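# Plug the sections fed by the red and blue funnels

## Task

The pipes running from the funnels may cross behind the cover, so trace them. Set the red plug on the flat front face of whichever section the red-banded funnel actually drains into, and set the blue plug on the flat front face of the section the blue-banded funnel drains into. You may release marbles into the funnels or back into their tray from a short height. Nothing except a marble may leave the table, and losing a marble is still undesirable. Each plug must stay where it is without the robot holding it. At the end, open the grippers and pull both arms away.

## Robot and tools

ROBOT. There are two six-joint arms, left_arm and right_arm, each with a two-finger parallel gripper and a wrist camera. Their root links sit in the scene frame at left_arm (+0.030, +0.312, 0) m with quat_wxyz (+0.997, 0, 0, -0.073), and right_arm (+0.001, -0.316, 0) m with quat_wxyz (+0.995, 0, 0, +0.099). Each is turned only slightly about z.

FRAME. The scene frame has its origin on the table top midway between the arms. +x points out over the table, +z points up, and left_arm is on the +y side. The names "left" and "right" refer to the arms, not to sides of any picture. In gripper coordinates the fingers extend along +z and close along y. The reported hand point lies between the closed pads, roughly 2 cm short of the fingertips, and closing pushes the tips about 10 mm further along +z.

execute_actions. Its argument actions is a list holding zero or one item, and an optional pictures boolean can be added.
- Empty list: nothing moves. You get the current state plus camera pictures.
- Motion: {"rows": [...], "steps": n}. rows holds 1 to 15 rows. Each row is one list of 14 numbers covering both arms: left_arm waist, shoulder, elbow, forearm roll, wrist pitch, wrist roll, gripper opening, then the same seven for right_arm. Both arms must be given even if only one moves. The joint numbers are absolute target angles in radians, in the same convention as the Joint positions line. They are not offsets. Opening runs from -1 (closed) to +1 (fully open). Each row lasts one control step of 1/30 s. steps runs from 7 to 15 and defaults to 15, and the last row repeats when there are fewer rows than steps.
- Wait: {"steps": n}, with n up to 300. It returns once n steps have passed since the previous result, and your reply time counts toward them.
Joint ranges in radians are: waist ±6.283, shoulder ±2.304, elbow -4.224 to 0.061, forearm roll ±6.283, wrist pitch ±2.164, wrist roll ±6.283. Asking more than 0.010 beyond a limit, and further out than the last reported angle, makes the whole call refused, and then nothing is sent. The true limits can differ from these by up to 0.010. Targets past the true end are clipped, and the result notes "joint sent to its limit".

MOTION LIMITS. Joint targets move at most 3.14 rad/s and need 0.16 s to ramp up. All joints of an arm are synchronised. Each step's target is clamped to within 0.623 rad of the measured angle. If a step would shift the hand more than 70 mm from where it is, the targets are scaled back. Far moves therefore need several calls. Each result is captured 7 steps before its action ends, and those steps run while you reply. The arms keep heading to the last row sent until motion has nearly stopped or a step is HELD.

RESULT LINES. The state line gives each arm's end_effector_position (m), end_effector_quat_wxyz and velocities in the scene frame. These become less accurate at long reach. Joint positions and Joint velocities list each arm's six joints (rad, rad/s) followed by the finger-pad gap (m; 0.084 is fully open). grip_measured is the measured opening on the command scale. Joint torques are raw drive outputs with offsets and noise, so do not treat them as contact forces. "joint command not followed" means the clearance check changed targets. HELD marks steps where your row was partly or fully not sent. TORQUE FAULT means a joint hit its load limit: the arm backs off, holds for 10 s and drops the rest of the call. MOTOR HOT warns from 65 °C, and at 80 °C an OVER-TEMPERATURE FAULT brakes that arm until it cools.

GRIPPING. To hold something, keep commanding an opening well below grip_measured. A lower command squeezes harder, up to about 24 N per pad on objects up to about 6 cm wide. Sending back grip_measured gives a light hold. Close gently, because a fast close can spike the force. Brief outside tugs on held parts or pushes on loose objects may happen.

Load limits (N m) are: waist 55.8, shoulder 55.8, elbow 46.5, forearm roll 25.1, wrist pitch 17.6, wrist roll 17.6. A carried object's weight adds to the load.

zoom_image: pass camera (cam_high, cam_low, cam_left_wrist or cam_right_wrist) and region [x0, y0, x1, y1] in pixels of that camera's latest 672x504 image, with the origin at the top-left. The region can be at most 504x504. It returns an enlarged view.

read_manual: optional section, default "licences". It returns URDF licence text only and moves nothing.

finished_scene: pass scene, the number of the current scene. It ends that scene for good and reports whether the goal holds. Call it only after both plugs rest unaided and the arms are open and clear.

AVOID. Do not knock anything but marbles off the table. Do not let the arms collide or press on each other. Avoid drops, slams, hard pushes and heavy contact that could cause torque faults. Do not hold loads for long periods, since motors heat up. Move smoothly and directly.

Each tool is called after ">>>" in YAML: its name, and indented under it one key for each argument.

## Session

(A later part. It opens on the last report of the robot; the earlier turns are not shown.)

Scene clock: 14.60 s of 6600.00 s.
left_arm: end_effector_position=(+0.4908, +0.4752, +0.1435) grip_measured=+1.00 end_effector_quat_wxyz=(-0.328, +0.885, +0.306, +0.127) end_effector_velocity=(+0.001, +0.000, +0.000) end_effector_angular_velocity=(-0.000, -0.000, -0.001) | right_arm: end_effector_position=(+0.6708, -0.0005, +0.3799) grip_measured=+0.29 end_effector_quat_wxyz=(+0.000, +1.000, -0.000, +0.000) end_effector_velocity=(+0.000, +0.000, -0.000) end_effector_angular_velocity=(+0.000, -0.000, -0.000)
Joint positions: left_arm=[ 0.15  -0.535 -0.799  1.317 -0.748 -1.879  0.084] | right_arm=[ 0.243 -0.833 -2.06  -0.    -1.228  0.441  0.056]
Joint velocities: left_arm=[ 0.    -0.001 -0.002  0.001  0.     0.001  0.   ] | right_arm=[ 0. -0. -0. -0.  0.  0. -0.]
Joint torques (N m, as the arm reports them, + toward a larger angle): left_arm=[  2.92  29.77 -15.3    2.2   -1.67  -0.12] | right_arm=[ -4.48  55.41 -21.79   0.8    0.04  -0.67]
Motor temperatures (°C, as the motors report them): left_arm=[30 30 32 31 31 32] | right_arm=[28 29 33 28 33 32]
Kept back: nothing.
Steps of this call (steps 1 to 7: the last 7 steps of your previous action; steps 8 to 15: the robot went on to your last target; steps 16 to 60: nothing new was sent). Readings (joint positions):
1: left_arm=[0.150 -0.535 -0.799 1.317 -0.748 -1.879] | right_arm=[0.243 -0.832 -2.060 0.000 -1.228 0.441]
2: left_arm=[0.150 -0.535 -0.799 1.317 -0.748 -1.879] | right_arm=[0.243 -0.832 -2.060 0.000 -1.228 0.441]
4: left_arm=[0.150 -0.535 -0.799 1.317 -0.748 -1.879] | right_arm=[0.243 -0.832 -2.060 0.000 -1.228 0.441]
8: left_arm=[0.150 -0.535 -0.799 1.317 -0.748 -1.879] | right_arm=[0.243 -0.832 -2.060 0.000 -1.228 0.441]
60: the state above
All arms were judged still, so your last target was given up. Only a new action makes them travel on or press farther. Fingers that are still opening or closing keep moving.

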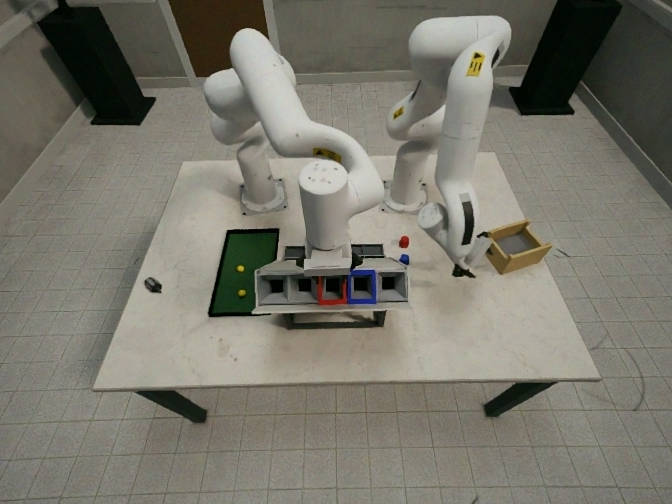

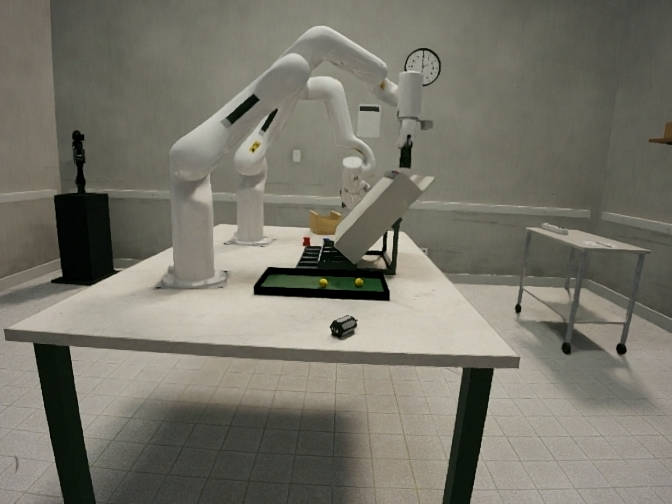

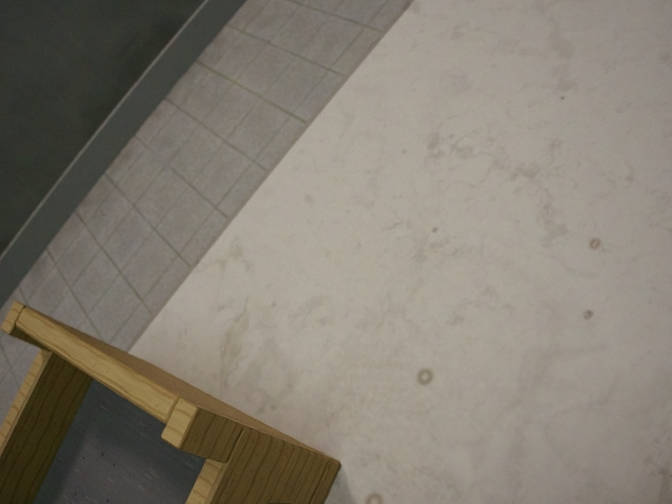

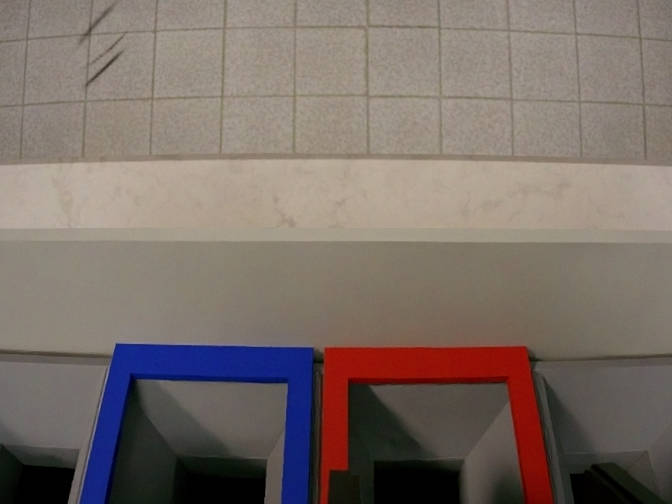

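>>> execute_actions:
  actions:
    - {"rows":[[0.15,-0.535,-0.799,1.317,-0.748,-1.879,1,0.565,0.062,-0.927,0,-0.989,0.763,0.3]]}

>>> execute_actions:
  actions:
    - {"steps":50}
  pictures: true

Scene clock: 15.03 s of 6600.00 s.
left_arm: end_effector_position=(+0.4908, +0.4752, +0.1435) grip_measured=+1.00 end_effector_quat_wxyz=(-0.328, +0.885, +0.306, +0.127) end_effector_velocity=(+0.000, +0.000, +0.001) end_effector_angular_velocity=(+0.001, -0.001, -0.001) | right_arm: end_effector_position=(+0.6287, +0.0295, +0.4146) grip_measured=+0.29 end_effector_quat_wxyz=(-0.011, +1.000, +0.000, +0.021) end_effector_velocity=(-0.231, +0.120, +0.167) end_effector_angular_velocity=(+0.117, -0.183, -0.003)
Joint positions: left_arm=[ 0.15  -0.535 -0.799  1.317 -0.748 -1.879  0.084] | right_arm=[ 0.306 -0.706 -1.935  0.    -1.181  0.504  0.056]
Joint velocities: left_arm=[ 0.     0.001 -0.     0.001 -0.    -0.    -0.   ] | right_arm=[ 0.302  0.666  0.676 -0.     0.226  0.306 -0.   ]
Joint torques (N m, as the arm reports them, + toward a larger angle): left_arm=[  2.42  29.65 -14.84   2.02  -1.64  -0.01] | right_arm=[ -7.57  53.25 -22.16   0.94  -0.02  -0.41]
Motor temperatures (°C, as the motors report them): left_arm=[30 30 32 31 31 32] | right_arm=[28 29 33 28 33 32]
Steps of this call (steps 1 to 5: nothing new was sent; steps 6 to 13: the first 8 steps of this action). Readings (joint positions):
6: left_arm=[0.150 -0.535 -0.799 1.317 -0.748 -1.879] | right_arm=[0.243 -0.832 -2.060 -0.000 -1.227 0.441]
7: left_arm=[0.150 -0.535 -0.799 1.317 -0.748 -1.879] | right_arm=[0.244 -0.829 -2.056 -0.000 -1.226 0.443]
9: left_arm=[0.150 -0.535 -0.799 1.317 -0.748 -1.879] | right_arm=[0.260 -0.799 -2.022 -0.000 -1.213 0.460]
13: the state above

Scene clock: 16.70 s of 6600.00 s.
left_arm: end_effector_position=(+0.4908, +0.4752, +0.1435) grip_measured=+1.00 end_effector_quat_wxyz=(-0.328, +0.885, +0.306, +0.127) end_effector_velocity=(-0.000, +0.000, -0.000) end_effector_angular_velocity=(+0.001, +0.003, -0.002) | right_arm: end_effector_position=(+0.3011, -0.0300, +0.4001) grip_measured=+0.29 end_effector_quat_wxyz=(-0.000, +1.000, -0.000, +0.000) end_effector_velocity=(-0.002, -0.001, -0.001) end_effector_angular_velocity=(-0.001, +0.001, +0.001)
Joint positions: left_arm=[ 0.15  -0.535 -0.799  1.317 -0.748 -1.879  0.084] | right_arm=[ 0.565  0.062 -0.928  0.    -0.989  0.763  0.056]
Joint velocities: left_arm=[-0.    -0.001  0.001  0.001 -0.     0.002 -0.   ] | right_arm=[ 0.002  0.003  0.005 -0.     0.     0.001 -0.   ]
Joint torques (N m, as the arm reports them, + toward a larger angle): left_arm=[  3.17  29.42 -15.06   1.96  -1.66  -0.08] | right_arm=[ -4.14  18.03 -22.82   0.64  -0.03  -0.48]
Motor temperatures (°C, as the motors report them): left_arm=[30 30 32 31 31 32] | right_arm=[28 29 33 28 33 32]
Kept back: nothing.
Steps of this call (steps 1 to 7: the last 7 steps of your previous action; steps 8 to 50: the robot went on to your last target). Readings (joint positions):
1: left_arm=[0.150 -0.535 -0.799 1.317 -0.748 -1.879] | right_arm=[0.316 -0.684 -1.912 0.000 -1.174 0.514]
2: left_arm=[0.150 -0.535 -0.799 1.317 -0.748 -1.879] | right_arm=[0.326 -0.661 -1.889 0.000 -1.166 0.524]
4: left_arm=[0.150 -0.535 -0.799 1.317 -0.748 -1.879] | right_arm=[0.345 -0.614 -1.841 0.000 -1.152 0.543]
8: left_arm=[0.150 -0.535 -0.799 1.317 -0.748 -1.879] | right_arm=[0.381 -0.515 -1.742 0.000 -1.126 0.578]
50: the state above

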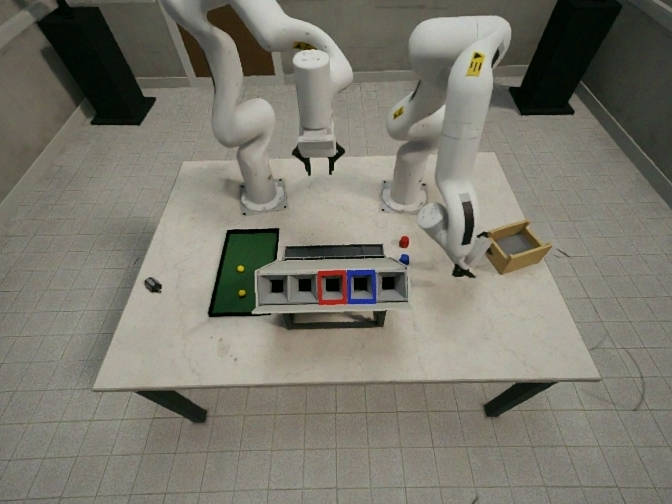

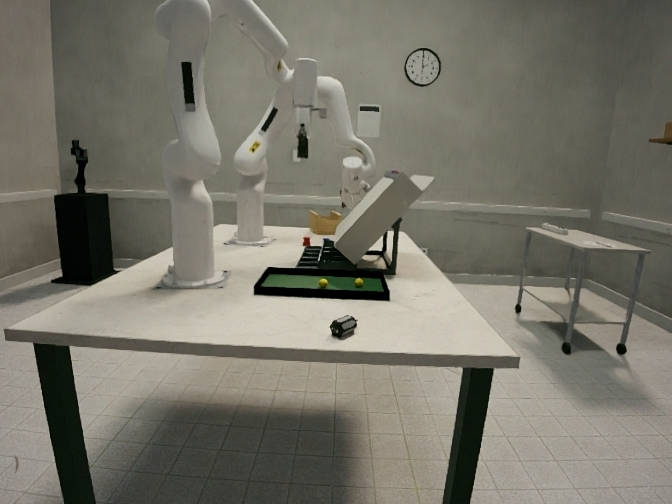

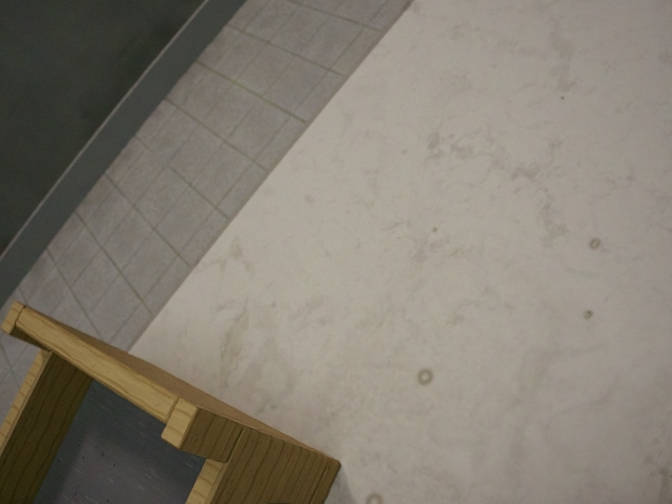

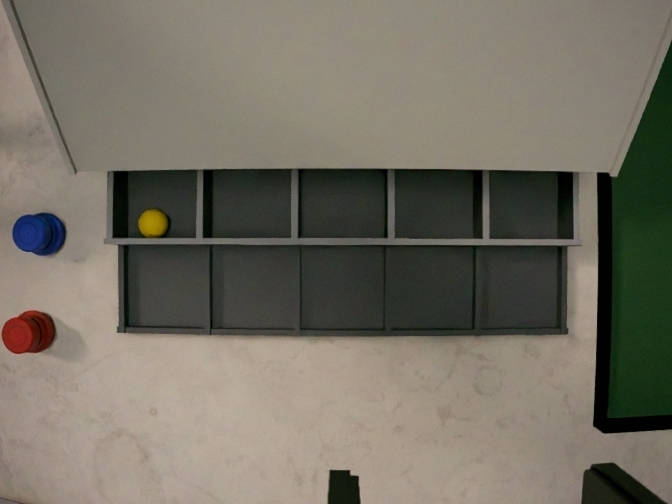

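>>> execute_actions:
  actions:
    - {"rows":[[0.15,-0.535,-0.799,1.317,-0.748,-1.879,1,-0.2735,0.062,-0.927,0,-0.989,-0.0755,0.3]]}

>>> execute_actions:
  actions:
    - {"steps":35}

>>> execute_actions:
  actions:
    - {"rows":[[0.15,-0.535,-0.799,1.317,-0.748,-1.879,1,-0.2735,-0.423,-0.674,0,-0.251,-0.0755,0.3]]}

>>> execute_actions:
  actions:
    - {"steps":40}

>>> execute_actions:
  actions:
    - {"rows":[[0.15,-0.535,-0.799,1.317,-0.748,-1.879,1,-0.2735,-0.602,-0.699,0,-0.097,-0.0755,0.3]]}

>>> execute_actions:
  actions:
    - {"steps":20}
  pictures: true

Scene clock: 17.53 s of 6600.00 s.
left_arm: end_effector_position=(+0.4908, +0.4752, +0.1435) grip_measured=+1.00 end_effector_quat_wxyz=(-0.328, +0.885, +0.306, +0.127) end_effector_velocity=(-0.001, -0.000, -0.001) end_effector_angular_velocity=(-0.001, +0.002, +0.000) | right_arm: end_effector_position=(+0.3392, -0.0765, +0.4000) grip_measured=+0.29 end_effector_quat_wxyz=(-0.000, +1.000, -0.000, +0.000) end_effector_velocity=(+0.184, -0.259, -0.000) end_effector_angular_velocity=(-0.000, +0.001, -0.001)
Joint positions: left_arm=[ 0.15  -0.535 -0.799  1.317 -0.748 -1.879  0.084] | right_arm=[ 0.42   0.062 -0.927 -0.    -0.989  0.618  0.056]
Joint velocities: left_arm=[-0.    -0.001  0.001 -0.001  0.001  0.001 -0.   ] | right_arm=[-0.767  0.     0.     0.    -0.001 -0.765  0.   ]
Joint torques (N m, as the arm reports them, + toward a larger angle): left_arm=[  3.59  30.27 -15.16   2.07  -1.62  -0.12] | right_arm=[ -1.38  20.15 -22.19   0.55   0.03  -0.58]
Motor temperatures (°C, as the motors report them): left_arm=[30 30 32 31 31 32] | right_arm=[28 29 33 28 33 32]
Steps of this call (steps 1 to 15: the robot went on to your last target; steps 16 to 17: nothing new was sent; steps 18 to 25: the first 8 steps of this action). Readings (joint positions):
18: left_arm=[0.150 -0.535 -0.799 1.317 -0.748 -1.879] | right_arm=[0.565 0.062 -0.927 0.000 -0.989 0.763]
19: left_arm=[0.150 -0.535 -0.799 1.317 -0.748 -1.879] | right_arm=[0.562 0.062 -0.927 0.000 -0.989 0.759]
21: left_arm=[0.150 -0.535 -0.799 1.317 -0.748 -1.879] | right_arm=[0.527 0.062 -0.927 0.000 -0.989 0.723]
25: the state above

Scene clock: 18.70 s of 6600.00 s.
left_arm: end_effector_position=(+0.4908, +0.4752, +0.1435) grip_measured=+1.00 end_effector_quat_wxyz=(-0.328, +0.885, +0.306, +0.127) end_effector_velocity=(+0.001, -0.000, +0.001) end_effector_angular_velocity=(-0.001, -0.003, +0.001) | right_arm: end_effector_position=(+0.4145, -0.3462, +0.4000) grip_measured=+0.29 end_effector_quat_wxyz=(-0.000, +1.000, +0.000, -0.000) end_effector_velocity=(-0.001, -0.013, -0.000) end_effector_angular_velocity=(-0.000, +0.000, -0.003)
Joint positions: left_arm=[ 0.15  -0.535 -0.799  1.317 -0.748 -1.879  0.084] | right_arm=[-0.27   0.062 -0.927  0.    -0.989 -0.072  0.056]
Joint velocities: left_arm=[-0.     0.002 -0.001 -0.001  0.    -0.001  0.   ] | right_arm=[-0.032 -0.    -0.    -0.    -0.    -0.029 -0.   ]
Joint torques (N m, as the arm reports them, + toward a larger angle): left_arm=[  3.02  30.24 -15.04   1.81  -1.66  -0.09] | right_arm=[ -3.9   19.64 -21.54   0.79  -0.03  -0.51]
Motor temperatures (°C, as the motors report them): left_arm=[30 30 32 31 31 32] | right_arm=[28 29 33 28 33 32]
Kept back: nothing.
Steps of this call (steps 1 to 7: the last 7 steps of your previous action; steps 8 to 35: the robot went on to your last target). Readings (joint positions):
1: left_arm=[0.150 -0.535 -0.799 1.317 -0.748 -1.879] | right_arm=[0.394 0.062 -0.927 -0.000 -0.989 0.592]
2: left_arm=[0.150 -0.535 -0.799 1.317 -0.748 -1.879] | right_arm=[0.369 0.062 -0.927 -0.000 -0.989 0.567]
4: left_arm=[0.150 -0.535 -0.799 1.317 -0.748 -1.879] | right_arm=[0.318 0.062 -0.927 -0.000 -0.989 0.516]
8: left_arm=[0.150 -0.535 -0.799 1.317 -0.748 -1.879] | right_arm=[0.216 0.062 -0.927 -0.000 -0.989 0.414]
35: the state above

Scene clock: 18.97 s of 6600.00 s.
left_arm: end_effector_position=(+0.4908, +0.4752, +0.1435) grip_measured=+1.00 end_effector_quat_wxyz=(-0.328, +0.885, +0.306, +0.127) end_effector_velocity=(-0.000, +0.000, +0.000) end_effector_angular_velocity=(+0.000, +0.001, +0.000) | right_arm: end_effector_position=(+0.4264, -0.3479, +0.3393) grip_measured=+0.29 end_effector_quat_wxyz=(-0.001, +1.000, +0.000, -0.009) end_effector_velocity=(+0.055, -0.005, -0.307) end_effector_angular_velocity=(+0.003, +0.029, -0.002)
Joint positions: left_arm=[ 0.15  -0.535 -0.799  1.317 -0.748 -1.879  0.084] | right_arm=[-0.272 -0.032 -0.878  0.    -0.865 -0.074  0.056]
Joint velocities: left_arm=[ 0.     0.001  0.    -0.001 -0.001  0.002 -0.   ] | right_arm=[-0.003 -0.476  0.246  0.001  0.692 -0.001  0.   ]
Joint torques (N m, as the arm reports them, + toward a larger angle): left_arm=[  3.05  29.67 -15.35   1.88  -1.61  -0.11] | right_arm=[ -3.86  25.9  -20.97   0.7    0.09  -0.36]
Motor temperatures (°C, as the motors report them): left_arm=[30 30 32 31 31 32] | right_arm=[28 29 33 28 33 32]
Steps of this call (steps 1 to 8: the first 8 steps of this action). Readings (joint positions):
1: left_arm=[0.150 -0.535 -0.799 1.317 -0.748 -1.879] | right_arm=[-0.271 0.062 -0.927 0.000 -0.989 -0.073]
2: left_arm=[0.150 -0.535 -0.799 1.317 -0.748 -1.879] | right_arm=[-0.271 0.060 -0.926 0.000 -0.986 -0.074]
4: left_arm=[0.150 -0.535 -0.799 1.317 -0.748 -1.879] | right_arm=[-0.272 0.038 -0.915 0.000 -0.955 -0.074]
8: the state above

Scene clock: 20.30 s of 6600.00 s.
left_arm: end_effector_position=(+0.4908, +0.4752, +0.1435) grip_measured=+1.00 end_effector_quat_wxyz=(-0.328, +0.885, +0.306, +0.127) end_effector_velocity=(+0.000, -0.000, -0.000) end_effector_angular_velocity=(-0.000, -0.000, +0.001) | right_arm: end_effector_position=(+0.4115, -0.3474, +0.0999) grip_measured=+0.29 end_effector_quat_wxyz=(+0.000, +1.000, -0.000, +0.000) end_effector_velocity=(-0.001, +0.001, -0.001) end_effector_angular_velocity=(+0.000, +0.001, +0.002)
Joint positions: left_arm=[ 0.15  -0.535 -0.799  1.317 -0.748 -1.879  0.084] | right_arm=[-0.273 -0.423 -0.674  0.    -0.251 -0.075  0.056]
Joint velocities: left_arm=[-0.001 -0.    -0.    -0.001 -0.    -0.     0.   ] | right_arm=[ 0.002 -0.002  0.001 -0.     0.002  0.    -0.   ]
Joint torques (N m, as the arm reports them, + toward a larger angle): left_arm=[  3.41  29.4  -15.04   2.03  -1.64  -0.19] | right_arm=[ -4.73  30.01 -15.18   0.1    0.01  -0.58]
Motor temperatures (°C, as the motors report them): left_arm=[30 30 32 31 31 32] | right_arm=[28 29 33 28 33 32]
Kept back: nothing.
Steps of this call (steps 1 to 7: the last 7 steps of your previous action; steps 8 to 40: the robot went on to your last target). Readings (joint positions):
1: left_arm=[0.150 -0.535 -0.799 1.317 -0.748 -1.879] | right_arm=[-0.272 -0.047 -0.870 0.000 -0.841 -0.074]
2: left_arm=[0.150 -0.535 -0.799 1.317 -0.748 -1.879] | right_arm=[-0.272 -0.063 -0.861 0.000 -0.817 -0.074]
4: left_arm=[0.150 -0.535 -0.799 1.317 -0.748 -1.879] | right_arm=[-0.272 -0.096 -0.845 0.000 -0.766 -0.074]
8: left_arm=[0.150 -0.535 -0.799 1.317 -0.748 -1.879] | right_arm=[-0.272 -0.161 -0.810 0.000 -0.663 -0.075]
40: the state above

Scene clock: 20.57 s of 6600.00 s.
left_arm: end_effector_position=(+0.4908, +0.4752, +0.1435) grip_measured=+1.00 end_effector_quat_wxyz=(-0.328, +0.885, +0.306, +0.127) end_effector_velocity=(+0.000, -0.000, +0.000) end_effector_angular_velocity=(+0.000, -0.000, -0.002) | right_arm: end_effector_position=(+0.4114, -0.3474, +0.0486) grip_measured=+0.29 end_effector_quat_wxyz=(-0.000, +1.000, -0.000, -0.002) end_effector_velocity=(-0.014, +0.001, -0.171) end_effector_angular_velocity=(+0.001, +0.016, -0.000)
Joint positions: left_arm=[ 0.15  -0.535 -0.799  1.317 -0.748 -1.879  0.084] | right_arm=[-0.274 -0.557 -0.692 -0.    -0.138 -0.076  0.056]
Joint velocities: left_arm=[-0.001  0.001  0.     0.001 -0.     0.001 -0.   ] | right_arm=[-0.001 -0.441 -0.052 -0.     0.373 -0.     0.   ]
Joint torques (N m, as the arm reports them, + toward a larger angle): left_arm=[  3.25  29.47 -15.23   1.96  -1.65  -0.06] | right_arm=[ -5.35  52.89 -15.66   0.33  -0.14  -0.45]
Motor temperatures (°C, as the motors report them): left_arm=[30 30 32 31 31 32] | right_arm=[28 29 33 28 33 32]
Steps of this call (steps 1 to 8: the first 8 steps of this action). Readings (joint positions):
1: left_arm=[0.150 -0.535 -0.799 1.317 -0.748 -1.879] | right_arm=[-0.273 -0.423 -0.674 0.000 -0.251 -0.075]
2: left_arm=[0.150 -0.535 -0.799 1.317 -0.748 -1.879] | right_arm=[-0.273 -0.426 -0.675 -0.000 -0.248 -0.076]
4: left_arm=[0.150 -0.535 -0.799 1.317 -0.748 -1.879] | right_arm=[-0.273 -0.461 -0.682 0.000 -0.216 -0.075]
8: the state above

Scene clock: 21.23 s of 6600.00 s.
left_arm: end_effector_position=(+0.4908, +0.4752, +0.1435) grip_measured=+1.00 end_effector_quat_wxyz=(-0.328, +0.885, +0.306, +0.127) end_effector_velocity=(-0.001, +0.000, -0.001) end_effector_angular_velocity=(-0.000, +0.002, +0.001) | right_arm: end_effector_position=(+0.4117, -0.3474, +0.0316) grip_measured=+0.29 end_effector_quat_wxyz=(+0.000, +1.000, -0.000, +0.000) end_effector_velocity=(-0.000, -0.000, -0.001) end_effector_angular_velocity=(+0.000, +0.001, -0.001)
Joint positions: left_arm=[ 0.15  -0.535 -0.799  1.317 -0.748 -1.879  0.084] | right_arm=[-0.273 -0.602 -0.699  0.    -0.097 -0.076  0.056]
Joint velocities: left_arm=[ 0.001 -0.     0.002  0.     0.    -0.    -0.   ] | right_arm=[-0.001 -0.001  0.     0.     0.    -0.    -0.   ]
Joint torques (N m, as the arm reports them, + toward a larger angle): left_arm=[  3.24  29.65 -15.27   2.01  -1.61  -0.11] | right_arm=[ -5.24  34.24 -12.99   0.37   0.06  -0.55]
Motor temperatures (°C, as the motors report them): left_arm=[30 30 32 31 31 32] | right_arm=[28 29 33 28 33 32]
Kept back: nothing.
Steps of this call (steps 1 to 7: the last 7 steps of your previous action; steps 8 to 20: the robot went on to your last target). Readings (joint positions):
1: left_arm=[0.150 -0.535 -0.799 1.317 -0.748 -1.879] | right_arm=[-0.274 -0.569 -0.693 -0.000 -0.127 -0.076]
2: left_arm=[0.150 -0.535 -0.799 1.317 -0.748 -1.879] | right_arm=[-0.274 -0.578 -0.695 -0.000 -0.119 -0.076]
4: left_arm=[0.150 -0.535 -0.799 1.317 -0.748 -1.879] | right_arm=[-0.274 -0.589 -0.697 -0.000 -0.109 -0.076]
8: left_arm=[0.150 -0.535 -0.799 1.317 -0.748 -1.879] | right_arm=[-0.273 -0.598 -0.699 0.000 -0.100 -0.076]
20: the state above

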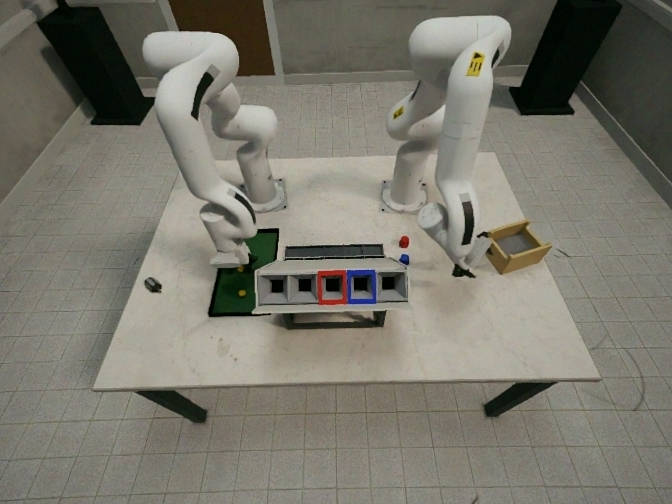

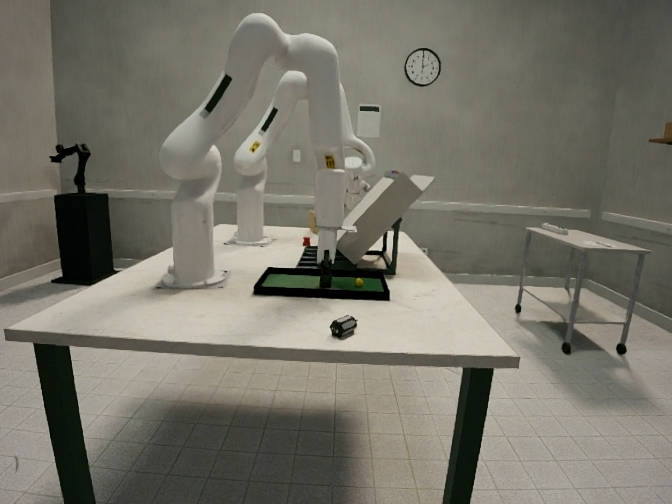

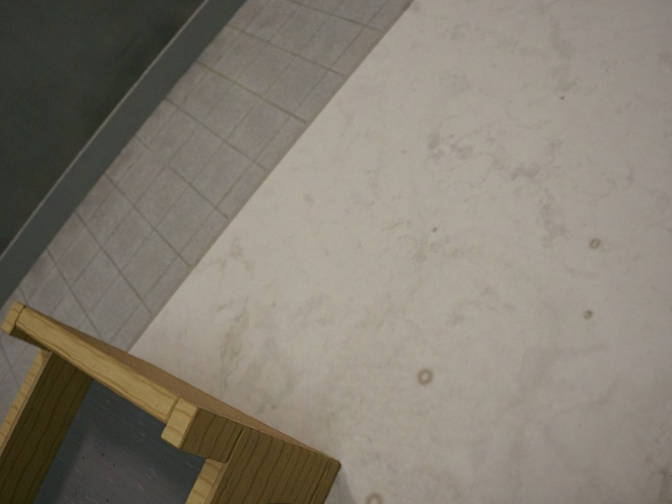

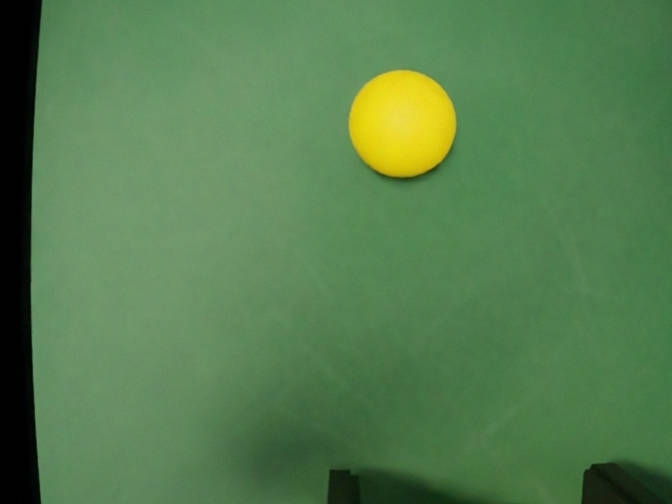

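>>> execute_actions:
  actions:
    - {"rows":[[0.15,-0.535,-0.799,1.317,-0.748,-1.879,1,-0.2735,-0.5866,-0.666,0,-0.0795,-0.0755,0.3]]}

>>> execute_actions:
  actions:
    - {"steps":12}

>>> execute_actions:
  actions:
    - {"rows":[[0.15,-0.535,-0.799,1.317,-0.748,-1.879,1,-0.2735,-0.5866,-0.666,0,-0.0795,-0.0755,-0.8]]}

>>> execute_actions:
  actions:
    - {"rows":[[0.15,-0.535,-0.799,1.317,-0.748,-1.879,1,-0.2735,0.062,-0.927,0,-0.989,-0.0755,-0.8]]}

>>> execute_actions:
  actions:
    - {"steps":40}

>>> execute_actions:
  actions:
    - {"rows":[[0.15,-0.535,-0.799,1.317,-0.748,-1.879,1,0.336,-0.496,-1.70,0,-1.204,0.534,-0.8]]}

>>> execute_actions:
  actions:
    - {"steps":45}

>>> execute_actions:
  actions:
    - {"rows":[[0.15,-0.535,-0.799,1.317,-0.748,-1.879,1,0.336,-1.0025,-2.347,0,-1.344,0.534,-0.8]]}

>>> execute_actions:
  actions:
    - {"steps":30}
  pictures: true

Scene clock: 21.93 s of 6600.00 s.
left_arm: end_effector_position=(+0.4908, +0.4752, +0.1435) grip_measured=+1.00 end_effector_quat_wxyz=(-0.328, +0.885, +0.306, +0.127) end_effector_velocity=(+0.000, -0.000, +0.000) end_effector_angular_velocity=(+0.000, -0.001, +0.001) | right_arm: end_effector_position=(+0.4018, -0.3467, +0.0315) grip_measured=+0.29 end_effector_quat_wxyz=(-0.000, +1.000, -0.000, -0.000) end_effector_velocity=(-0.022, +0.002, +0.000) end_effector_angular_velocity=(-0.000, -0.002, -0.000)
Joint positions: left_arm=[ 0.15  -0.535 -0.799  1.317 -0.748 -1.879  0.084] | right_arm=[-0.273 -0.59  -0.673 -0.    -0.083 -0.076  0.056]
Joint velocities: left_arm=[-0.001  0.    -0.    -0.    -0.    -0.001  0.   ] | right_arm=[-0.     0.028  0.06  -0.     0.033 -0.     0.   ]
Joint torques (N m, as the arm reports them, + toward a larger angle): left_arm=[  3.48  29.77 -15.54   1.98  -1.65  -0.13] | right_arm=[ -4.61  34.03 -14.1    0.46   0.1   -0.54]
Motor temperatures (°C, as the motors report them): left_arm=[30 30 32 31 31 32] | right_arm=[28 29 33 28 33 32]
Steps of this call (steps 1 to 13: the robot went on to your last target; steps 14 to 21: the first 8 steps of this action). Readings (joint positions):
14: left_arm=[0.150 -0.535 -0.799 1.317 -0.748 -1.879] | right_arm=[-0.274 -0.602 -0.699 0.000 -0.097 -0.076]
15: left_arm=[0.150 -0.535 -0.799 1.317 -0.748 -1.879] | right_arm=[-0.274 -0.601 -0.697 0.000 -0.095 -0.075]
17: left_arm=[0.150 -0.535 -0.799 1.317 -0.748 -1.879] | right_arm=[-0.274 -0.596 -0.687 0.000 -0.090 -0.075]
21: the state above

Scene clock: 22.33 s of 6600.00 s.
left_arm: end_effector_position=(+0.4908, +0.4752, +0.1435) grip_measured=+1.00 end_effector_quat_wxyz=(-0.328, +0.885, +0.306, +0.127) end_effector_velocity=(-0.000, -0.000, -0.000) end_effector_angular_velocity=(-0.000, +0.002, -0.001) | right_arm: end_effector_position=(+0.3995, -0.3465, +0.0316) grip_measured=+0.29 end_effector_quat_wxyz=(+0.000, +1.000, -0.000, -0.000) end_effector_velocity=(-0.001, +0.000, +0.000) end_effector_angular_velocity=(+0.000, +0.000, +0.000)
Joint positions: left_arm=[ 0.15  -0.535 -0.799  1.317 -0.748 -1.879  0.084] | right_arm=[-0.274 -0.587 -0.666  0.    -0.08  -0.075  0.056]
Joint velocities: left_arm=[-0.001 -0.001  0.    -0.001  0.     0.001 -0.   ] | right_arm=[ 0.001  0.001  0.002  0.     0.001  0.    -0.   ]
Joint torques (N m, as the arm reports them, + toward a larger angle): left_arm=[  3.68  29.3  -15.31   1.79  -1.67  -0.1 ] | right_arm=[ -4.97  32.8  -12.49   0.3   -0.01  -0.39]
Motor temperatures (°C, as the motors report them): left_arm=[30 30 32 31 31 32] | right_arm=[28 29 33 28 33 32]
Kept back: nothing.
Steps of this call (steps 1 to 7: the last 7 steps of your previous action; steps 8 to 12: the robot went on to your last target). Readings (joint positions):
1: left_arm=[0.150 -0.535 -0.799 1.317 -0.748 -1.879] | right_arm=[-0.273 -0.589 -0.671 -0.000 -0.082 -0.076]
2: left_arm=[0.150 -0.535 -0.799 1.317 -0.748 -1.879] | right_arm=[-0.273 -0.588 -0.670 -0.000 -0.082 -0.076]
4: left_arm=[0.150 -0.535 -0.799 1.317 -0.748 -1.879] | right_arm=[-0.273 -0.588 -0.668 -0.000 -0.081 -0.076]
8: left_arm=[0.150 -0.535 -0.799 1.317 -0.748 -1.879] | right_arm=[-0.274 -0.587 -0.667 0.000 -0.080 -0.075]
12: the state above

Scene clock: 22.60 s of 6600.00 s.
left_arm: end_effector_position=(+0.4908, +0.4752, +0.1435) grip_measured=+1.00 end_effector_quat_wxyz=(-0.328, +0.885, +0.306, +0.127) end_effector_velocity=(-0.000, +0.000, -0.000) end_effector_angular_velocity=(-0.000, +0.000, -0.000) | right_arm: end_effector_position=(+0.3994, -0.3465, +0.0316) grip_measured=-0.46 end_effector_quat_wxyz=(+0.000, +1.000, -0.000, -0.000) end_effector_velocity=(-0.000, -0.000, +0.000) end_effector_angular_velocity=(-0.000, -0.000, -0.000)
Joint positions: left_arm=[ 0.15  -0.535 -0.799  1.317 -0.748 -1.879  0.084] | right_arm=[-0.274 -0.587 -0.666  0.    -0.079 -0.075  0.024]
Joint velocities: left_arm=[ 0.001 -0.001 -0.     0.001  0.    -0.     0.   ] | right_arm=[-0.  0.  0. -0.  0. -0. -0.]
Joint torques (N m, as the arm reports them, + toward a larger angle): left_arm=[  3.4   29.46 -15.36   2.04  -1.62  -0.09] | right_arm=[ -4.8   33.28 -12.92   0.67   0.08  -0.52]
Motor temperatures (°C, as the motors report them): left_arm=[30 30 32 31 31 32] | right_arm=[28 29 33 28 33 32]
Steps of this call (steps 1 to 8: the first 8 steps of this action). Readings (joint positions):
1: left_arm=[0.150 -0.535 -0.799 1.317 -0.748 -1.879] | right_arm=[-0.274 -0.587 -0.666 0.000 -0.080 -0.075]
2: left_arm=[0.150 -0.535 -0.799 1.317 -0.748 -1.879] | right_arm=[-0.274 -0.587 -0.666 0.000 -0.080 -0.075]
4: left_arm=[0.150 -0.535 -0.799 1.317 -0.748 -1.879] | right_arm=[-0.274 -0.587 -0.666 0.000 -0.080 -0.075]
8: the state above

Scene clock: 23.10 s of 6600.00 s.
left_arm: end_effector_position=(+0.4908, +0.4752, +0.1435) grip_measured=+1.00 end_effector_quat_wxyz=(-0.328, +0.885, +0.306, +0.127) end_effector_velocity=(+0.000, -0.000, +0.000) end_effector_angular_velocity=(+0.000, +0.001, -0.002) | right_arm: end_effector_position=(+0.4344, -0.3491, +0.0862) grip_measured=-0.46 end_effector_quat_wxyz=(+0.002, +1.000, -0.000, +0.022) end_effector_velocity=(+0.142, -0.011, +0.284) end_effector_angular_velocity=(-0.013, -0.174, +0.000)
Joint positions: left_arm=[ 0.15  -0.535 -0.799  1.317 -0.748 -1.879  0.084] | right_arm=[-0.274 -0.478 -0.711  0.    -0.189 -0.075  0.024]
Joint velocities: left_arm=[-0.     0.    -0.     0.001  0.     0.001  0.   ] | right_arm=[-0.     0.543 -0.214 -0.    -0.584  0.    -0.   ]
Joint torques (N m, as the arm reports them, + toward a larger angle): left_arm=[  3.64  29.57 -15.37   1.81  -1.67  -0.08] | right_arm=[ -3.88  33.15 -14.72   0.59  -0.08  -0.53]
Motor temperatures (°C, as the motors report them): left_arm=[30 30 32 31 31 32] | right_arm=[28 29 33 28 33 32]
Steps of this call (steps 1 to 7: the last 7 steps of your previous action; steps 8 to 15: the first 8 steps of this action). Readings (joint positions):
8: left_arm=[0.150 -0.535 -0.799 1.317 -0.748 -1.879] | right_arm=[-0.274 -0.586 -0.666 -0.000 -0.080 -0.075]
9: left_arm=[0.150 -0.535 -0.799 1.317 -0.748 -1.879] | right_arm=[-0.273 -0.583 -0.667 -0.000 -0.084 -0.076]
11: left_arm=[0.150 -0.535 -0.799 1.317 -0.748 -1.879] | right_arm=[-0.273 -0.555 -0.678 -0.000 -0.114 -0.076]
15: the state above

Scene clock: 24.43 s of 6600.00 s.
left_arm: end_effector_position=(+0.4908, +0.4752, +0.1435) grip_measured=+1.00 end_effector_quat_wxyz=(-0.328, +0.885, +0.306, +0.127) end_effector_velocity=(-0.001, -0.000, -0.001) end_effector_angular_velocity=(+0.000, +0.002, +0.000) | right_arm: end_effector_position=(+0.4147, -0.3476, +0.3989) grip_measured=-0.46 end_effector_quat_wxyz=(-0.000, +1.000, -0.000, -0.000) end_effector_velocity=(-0.003, -0.000, +0.008) end_effector_angular_velocity=(-0.000, +0.000, -0.001)
Joint positions: left_arm=[ 0.15  -0.535 -0.799  1.317 -0.748 -1.879  0.084] | right_arm=[-0.274  0.06  -0.926 -0.    -0.987 -0.075  0.024]
Joint velocities: left_arm=[-0.    -0.002  0.001 -0.    -0.    -0.001  0.   ] | right_arm=[-0.001  0.014 -0.006 -0.    -0.02   0.     0.   ]
Joint torques (N m, as the arm reports them, + toward a larger angle): left_arm=[  3.92  29.78 -15.33   1.87  -1.69  -0.11] | right_arm=[ -4.64  18.2  -21.82   1.16  -0.02  -0.44]
Motor temperatures (°C, as the motors report them): left_arm=[30 30 32 31 31 32] | right_arm=[28 29 33 28 33 32]
Kept back: nothing.
Steps of this call (steps 1 to 7: the last 7 steps of your previous action; steps 8 to 40: the robot went on to your last target). Readings (joint positions):
1: left_arm=[0.150 -0.535 -0.799 1.317 -0.748 -1.879] | right_arm=[-0.274 -0.460 -0.718 0.000 -0.209 -0.075]
2: left_arm=[0.150 -0.535 -0.799 1.317 -0.748 -1.879] | right_arm=[-0.274 -0.442 -0.725 0.000 -0.230 -0.075]
4: left_arm=[0.150 -0.535 -0.799 1.317 -0.748 -1.879] | right_arm=[-0.274 -0.405 -0.740 0.000 -0.273 -0.075]
8: left_arm=[0.150 -0.535 -0.799 1.317 -0.748 -1.879] | right_arm=[-0.274 -0.333 -0.769 0.000 -0.368 -0.075]
40: the state above

Scene clock: 24.70 s of 6600.00 s.
left_arm: end_effector_position=(+0.4908, +0.4752, +0.1435) grip_measured=+1.00 end_effector_quat_wxyz=(-0.328, +0.885, +0.306, +0.127) end_effector_velocity=(+0.000, +0.000, +0.000) end_effector_angular_velocity=(+0.000, -0.000, -0.001) | right_arm: end_effector_position=(+0.4520, -0.2990, +0.4069) grip_measured=-0.46 end_effector_quat_wxyz=(+0.000, +1.000, -0.000, -0.012) end_effector_velocity=(+0.182, +0.252, +0.050) end_effector_angular_velocity=(-0.016, +0.061, +0.001)
Joint positions: left_arm=[ 0.15  -0.535 -0.799  1.317 -0.748 -1.879  0.084] | right_arm=[-0.159 -0.044 -1.047  0.    -1.028  0.038  0.024]
Joint velocities: left_arm=[ 0.001  0.     0.     0.002  0.    -0.    -0.   ] | right_arm=[ 0.544 -0.497 -0.628  0.    -0.193  0.543  0.   ]
Joint torques (N m, as the arm reports them, + toward a larger angle): left_arm=[  3.51  29.22 -15.53   1.87  -1.63  -0.09] | right_arm=[ -6.31  24.57 -21.61   1.13   0.06  -0.43]
Motor temperatures (°C, as the motors report them): left_arm=[30 30 32 31 31 32] | right_arm=[28 29 33 28 33 32]
Steps of this call (steps 1 to 8: the first 8 steps of this action). Readings (joint positions):
1: left_arm=[0.150 -0.535 -0.799 1.317 -0.748 -1.879] | right_arm=[-0.273 0.061 -0.926 -0.000 -0.987 -0.075]
2: left_arm=[0.150 -0.535 -0.799 1.317 -0.748 -1.879] | right_arm=[-0.270 0.058 -0.930 -0.000 -0.990 -0.071]
4: left_arm=[0.150 -0.535 -0.799 1.317 -0.748 -1.879] | right_arm=[-0.240 0.030 -0.962 -0.000 -1.001 -0.040]
8: the state above

Scene clock: 26.20 s of 6600.00 s.
left_arm: end_effector_position=(+0.4908, +0.4752, +0.1435) grip_measured=+1.00 end_effector_quat_wxyz=(-0.328, +0.885, +0.306, +0.127) end_effector_velocity=(+0.000, -0.000, -0.000) end_effector_angular_velocity=(-0.000, -0.001, +0.001) | right_arm: end_effector_position=(+0.5499, +0.0075, +0.4498) grip_measured=-0.46 end_effector_quat_wxyz=(+0.000, +1.000, -0.000, +0.000) end_effector_velocity=(-0.000, +0.003, -0.000) end_effector_angular_velocity=(+0.000, +0.000, +0.001)
Joint positions: left_arm=[ 0.15  -0.535 -0.799  1.317 -0.748 -1.879  0.084] | right_arm=[ 0.336 -0.496 -1.7   -0.    -1.204  0.534  0.024]
Joint velocities: left_arm=[-0.    -0.001 -0.001 -0.     0.    -0.001  0.   ] | right_arm=[ 0.004 -0.003 -0.004  0.    -0.001  0.003  0.   ]
Joint torques (N m, as the arm reports them, + toward a larger angle): left_arm=[  3.34  29.34 -15.32   1.78  -1.64  -0.12] | right_arm=[ -4.53  43.87 -22.74   1.13  -0.02  -0.52]
Motor temperatures (°C, as the motors report them): left_arm=[30 30 32 31 31 32] | right_arm=[28 29 33 28 33 32]
Kept back: nothing.
Steps of this call (steps 1 to 7: the last 7 steps of your previous action; steps 8 to 45: the robot went on to your last target). Readings (joint positions):
1: left_arm=[0.150 -0.535 -0.799 1.317 -0.748 -1.879] | right_arm=[-0.142 -0.060 -1.068 0.000 -1.034 0.056]
2: left_arm=[0.150 -0.535 -0.799 1.317 -0.748 -1.879] | right_arm=[-0.124 -0.076 -1.090 0.000 -1.041 0.074]
4: left_arm=[0.150 -0.535 -0.799 1.317 -0.748 -1.879] | right_arm=[-0.090 -0.107 -1.133 0.000 -1.053 0.107]
8: left_arm=[0.150 -0.535 -0.799 1.317 -0.748 -1.879] | right_arm=[-0.025 -0.166 -1.220 0.000 -1.076 0.173]
45: the state above

Scene clock: 26.47 s of 6600.00 s.
left_arm: end_effector_position=(+0.4908, +0.4752, +0.1435) grip_measured=+1.00 end_effector_quat_wxyz=(-0.328, +0.885, +0.306, +0.127) end_effector_velocity=(+0.000, -0.000, +0.000) end_effector_angular_velocity=(-0.000, -0.000, -0.000) | right_arm: end_effector_position=(+0.5944, +0.0340, +0.4337) grip_measured=-0.46 end_effector_quat_wxyz=(+0.001, +1.000, -0.000, -0.002) end_effector_velocity=(+0.252, +0.149, -0.113) end_effector_angular_velocity=(-0.002, +0.003, +0.001)
Joint positions: left_arm=[ 0.15  -0.535 -0.799  1.317 -0.748 -1.879  0.084] | right_arm=[ 0.336 -0.657 -1.901 -0.    -1.248  0.534  0.024]
Joint velocities: left_arm=[-0.  0. -0. -0.  0.  0. -0.] | right_arm=[ 0.001 -0.955 -1.21  -0.    -0.259  0.     0.   ]
Joint torques (N m, as the arm reports them, + toward a larger angle): left_arm=[  3.04  29.5  -15.39   1.99  -1.67  -0.08] | right_arm=[ -4.54  54.67 -23.28   1.24  -0.24  -0.54]
Motor temperatures (°C, as the motors report them): left_arm=[30 30 32 31 31 32] | right_arm=[28 29 33 28 33 32]
Steps of this call (steps 1 to 8: the first 8 steps of this action). Readings (joint positions):
1: left_arm=[0.150 -0.535 -0.799 1.317 -0.748 -1.879] | right_arm=[0.336 -0.496 -1.700 -0.000 -1.204 0.534]
2: left_arm=[0.150 -0.535 -0.799 1.317 -0.748 -1.879] | right_arm=[0.336 -0.498 -1.704 -0.000 -1.205 0.534]
4: left_arm=[0.150 -0.535 -0.799 1.317 -0.748 -1.879] | right_arm=[0.336 -0.528 -1.744 -0.000 -1.215 0.534]
8: the state above

Scene clock: 27.47 s of 6600.00 s.
left_arm: end_effector_position=(+0.4908, +0.4752, +0.1435) grip_measured=+1.00 end_effector_quat_wxyz=(-0.328, +0.885, +0.306, +0.127) end_effector_velocity=(+0.000, +0.000, +0.001) end_effector_angular_velocity=(-0.000, -0.002, +0.002) | right_arm: end_effector_position=(+0.6709, +0.0793, +0.3801) grip_measured=-0.46 end_effector_quat_wxyz=(-0.000, +1.000, -0.000, +0.000) end_effector_velocity=(+0.000, -0.000, -0.001) end_effector_angular_velocity=(-0.000, +0.000, -0.000)
Joint positions: left_arm=[ 0.15  -0.535 -0.799  1.317 -0.748 -1.879  0.084] | right_arm=[ 0.336 -1.002 -2.347  0.    -1.344  0.534  0.024]
Joint velocities: left_arm=[ 0.     0.001 -0.001 -0.002 -0.     0.    -0.   ] | right_arm=[-0.    -0.002 -0.001 -0.     0.    -0.     0.   ]
Joint torques (N m, as the arm reports them, + toward a larger angle): left_arm=[  4.16  29.42 -15.34   1.82  -1.69  -0.04] | right_arm=[ -5.47  60.45 -22.44   0.63   0.06  -0.42]
Motor temperatures (°C, as the motors report them): left_arm=[30 30 32 31 31 32] | right_arm=[28 29 33 28 33 32]
Kept back: nothing.
Steps of this call (steps 1 to 7: the last 7 steps of your previous action; steps 8 to 30: the robot went on to your last target). Readings (joint positions):
1: left_arm=[0.150 -0.535 -0.799 1.317 -0.748 -1.879] | right_arm=[0.336 -0.688 -1.941 -0.000 -1.257 0.534]
2: left_arm=[0.150 -0.535 -0.799 1.317 -0.748 -1.879] | right_arm=[0.336 -0.720 -1.982 -0.000 -1.265 0.534]
4: left_arm=[0.150 -0.535 -0.799 1.317 -0.748 -1.879] | right_arm=[0.336 -0.784 -2.065 0.000 -1.283 0.534]
8: left_arm=[0.150 -0.535 -0.799 1.317 -0.748 -1.879] | right_arm=[0.336 -0.910 -2.226 -0.000 -1.318 0.534]
30: the state above

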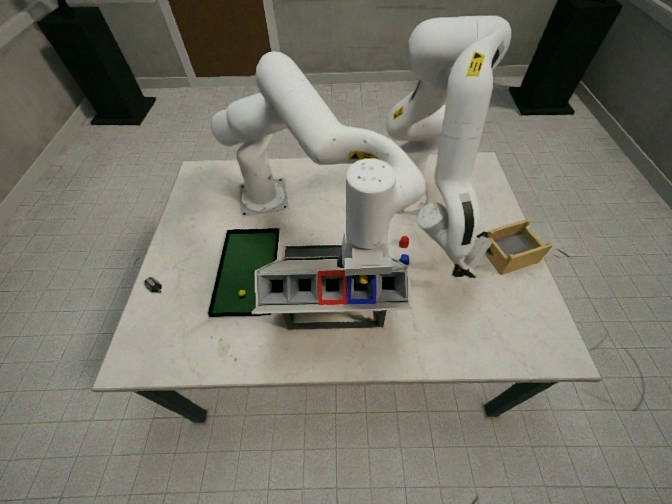

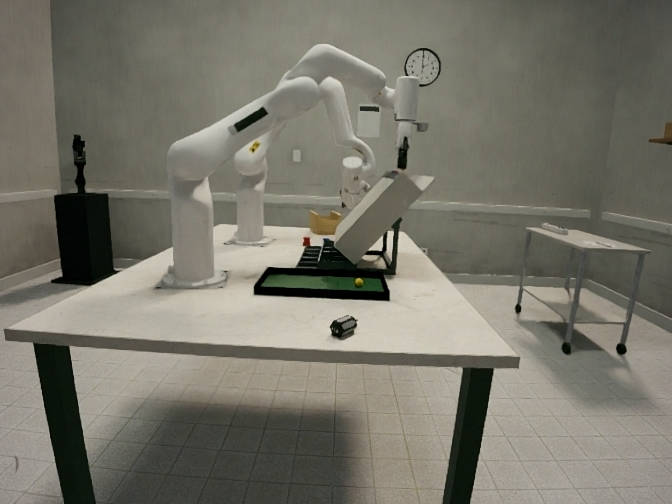

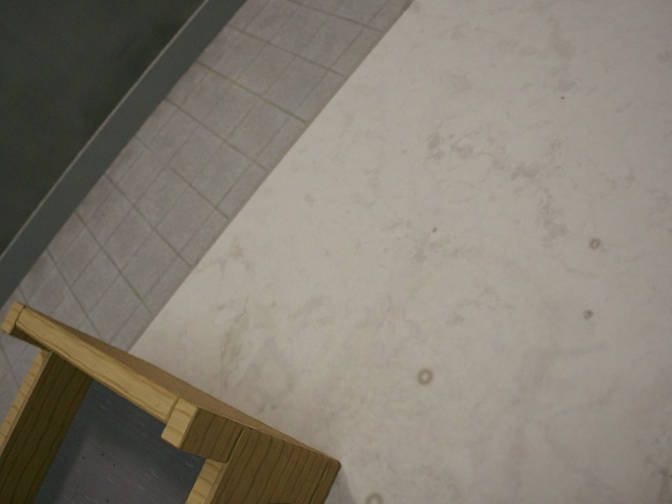

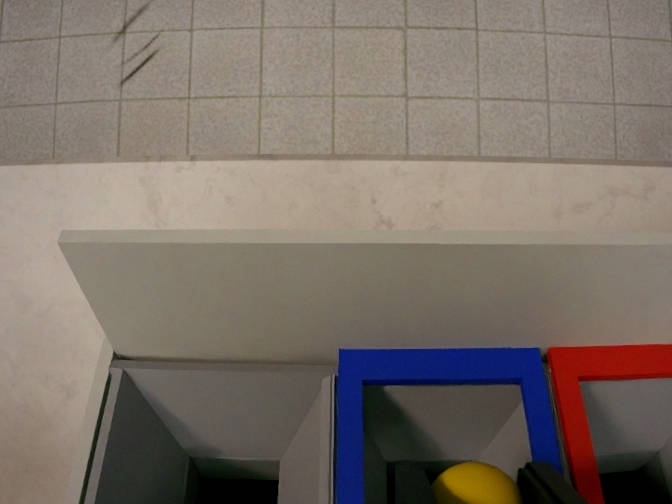

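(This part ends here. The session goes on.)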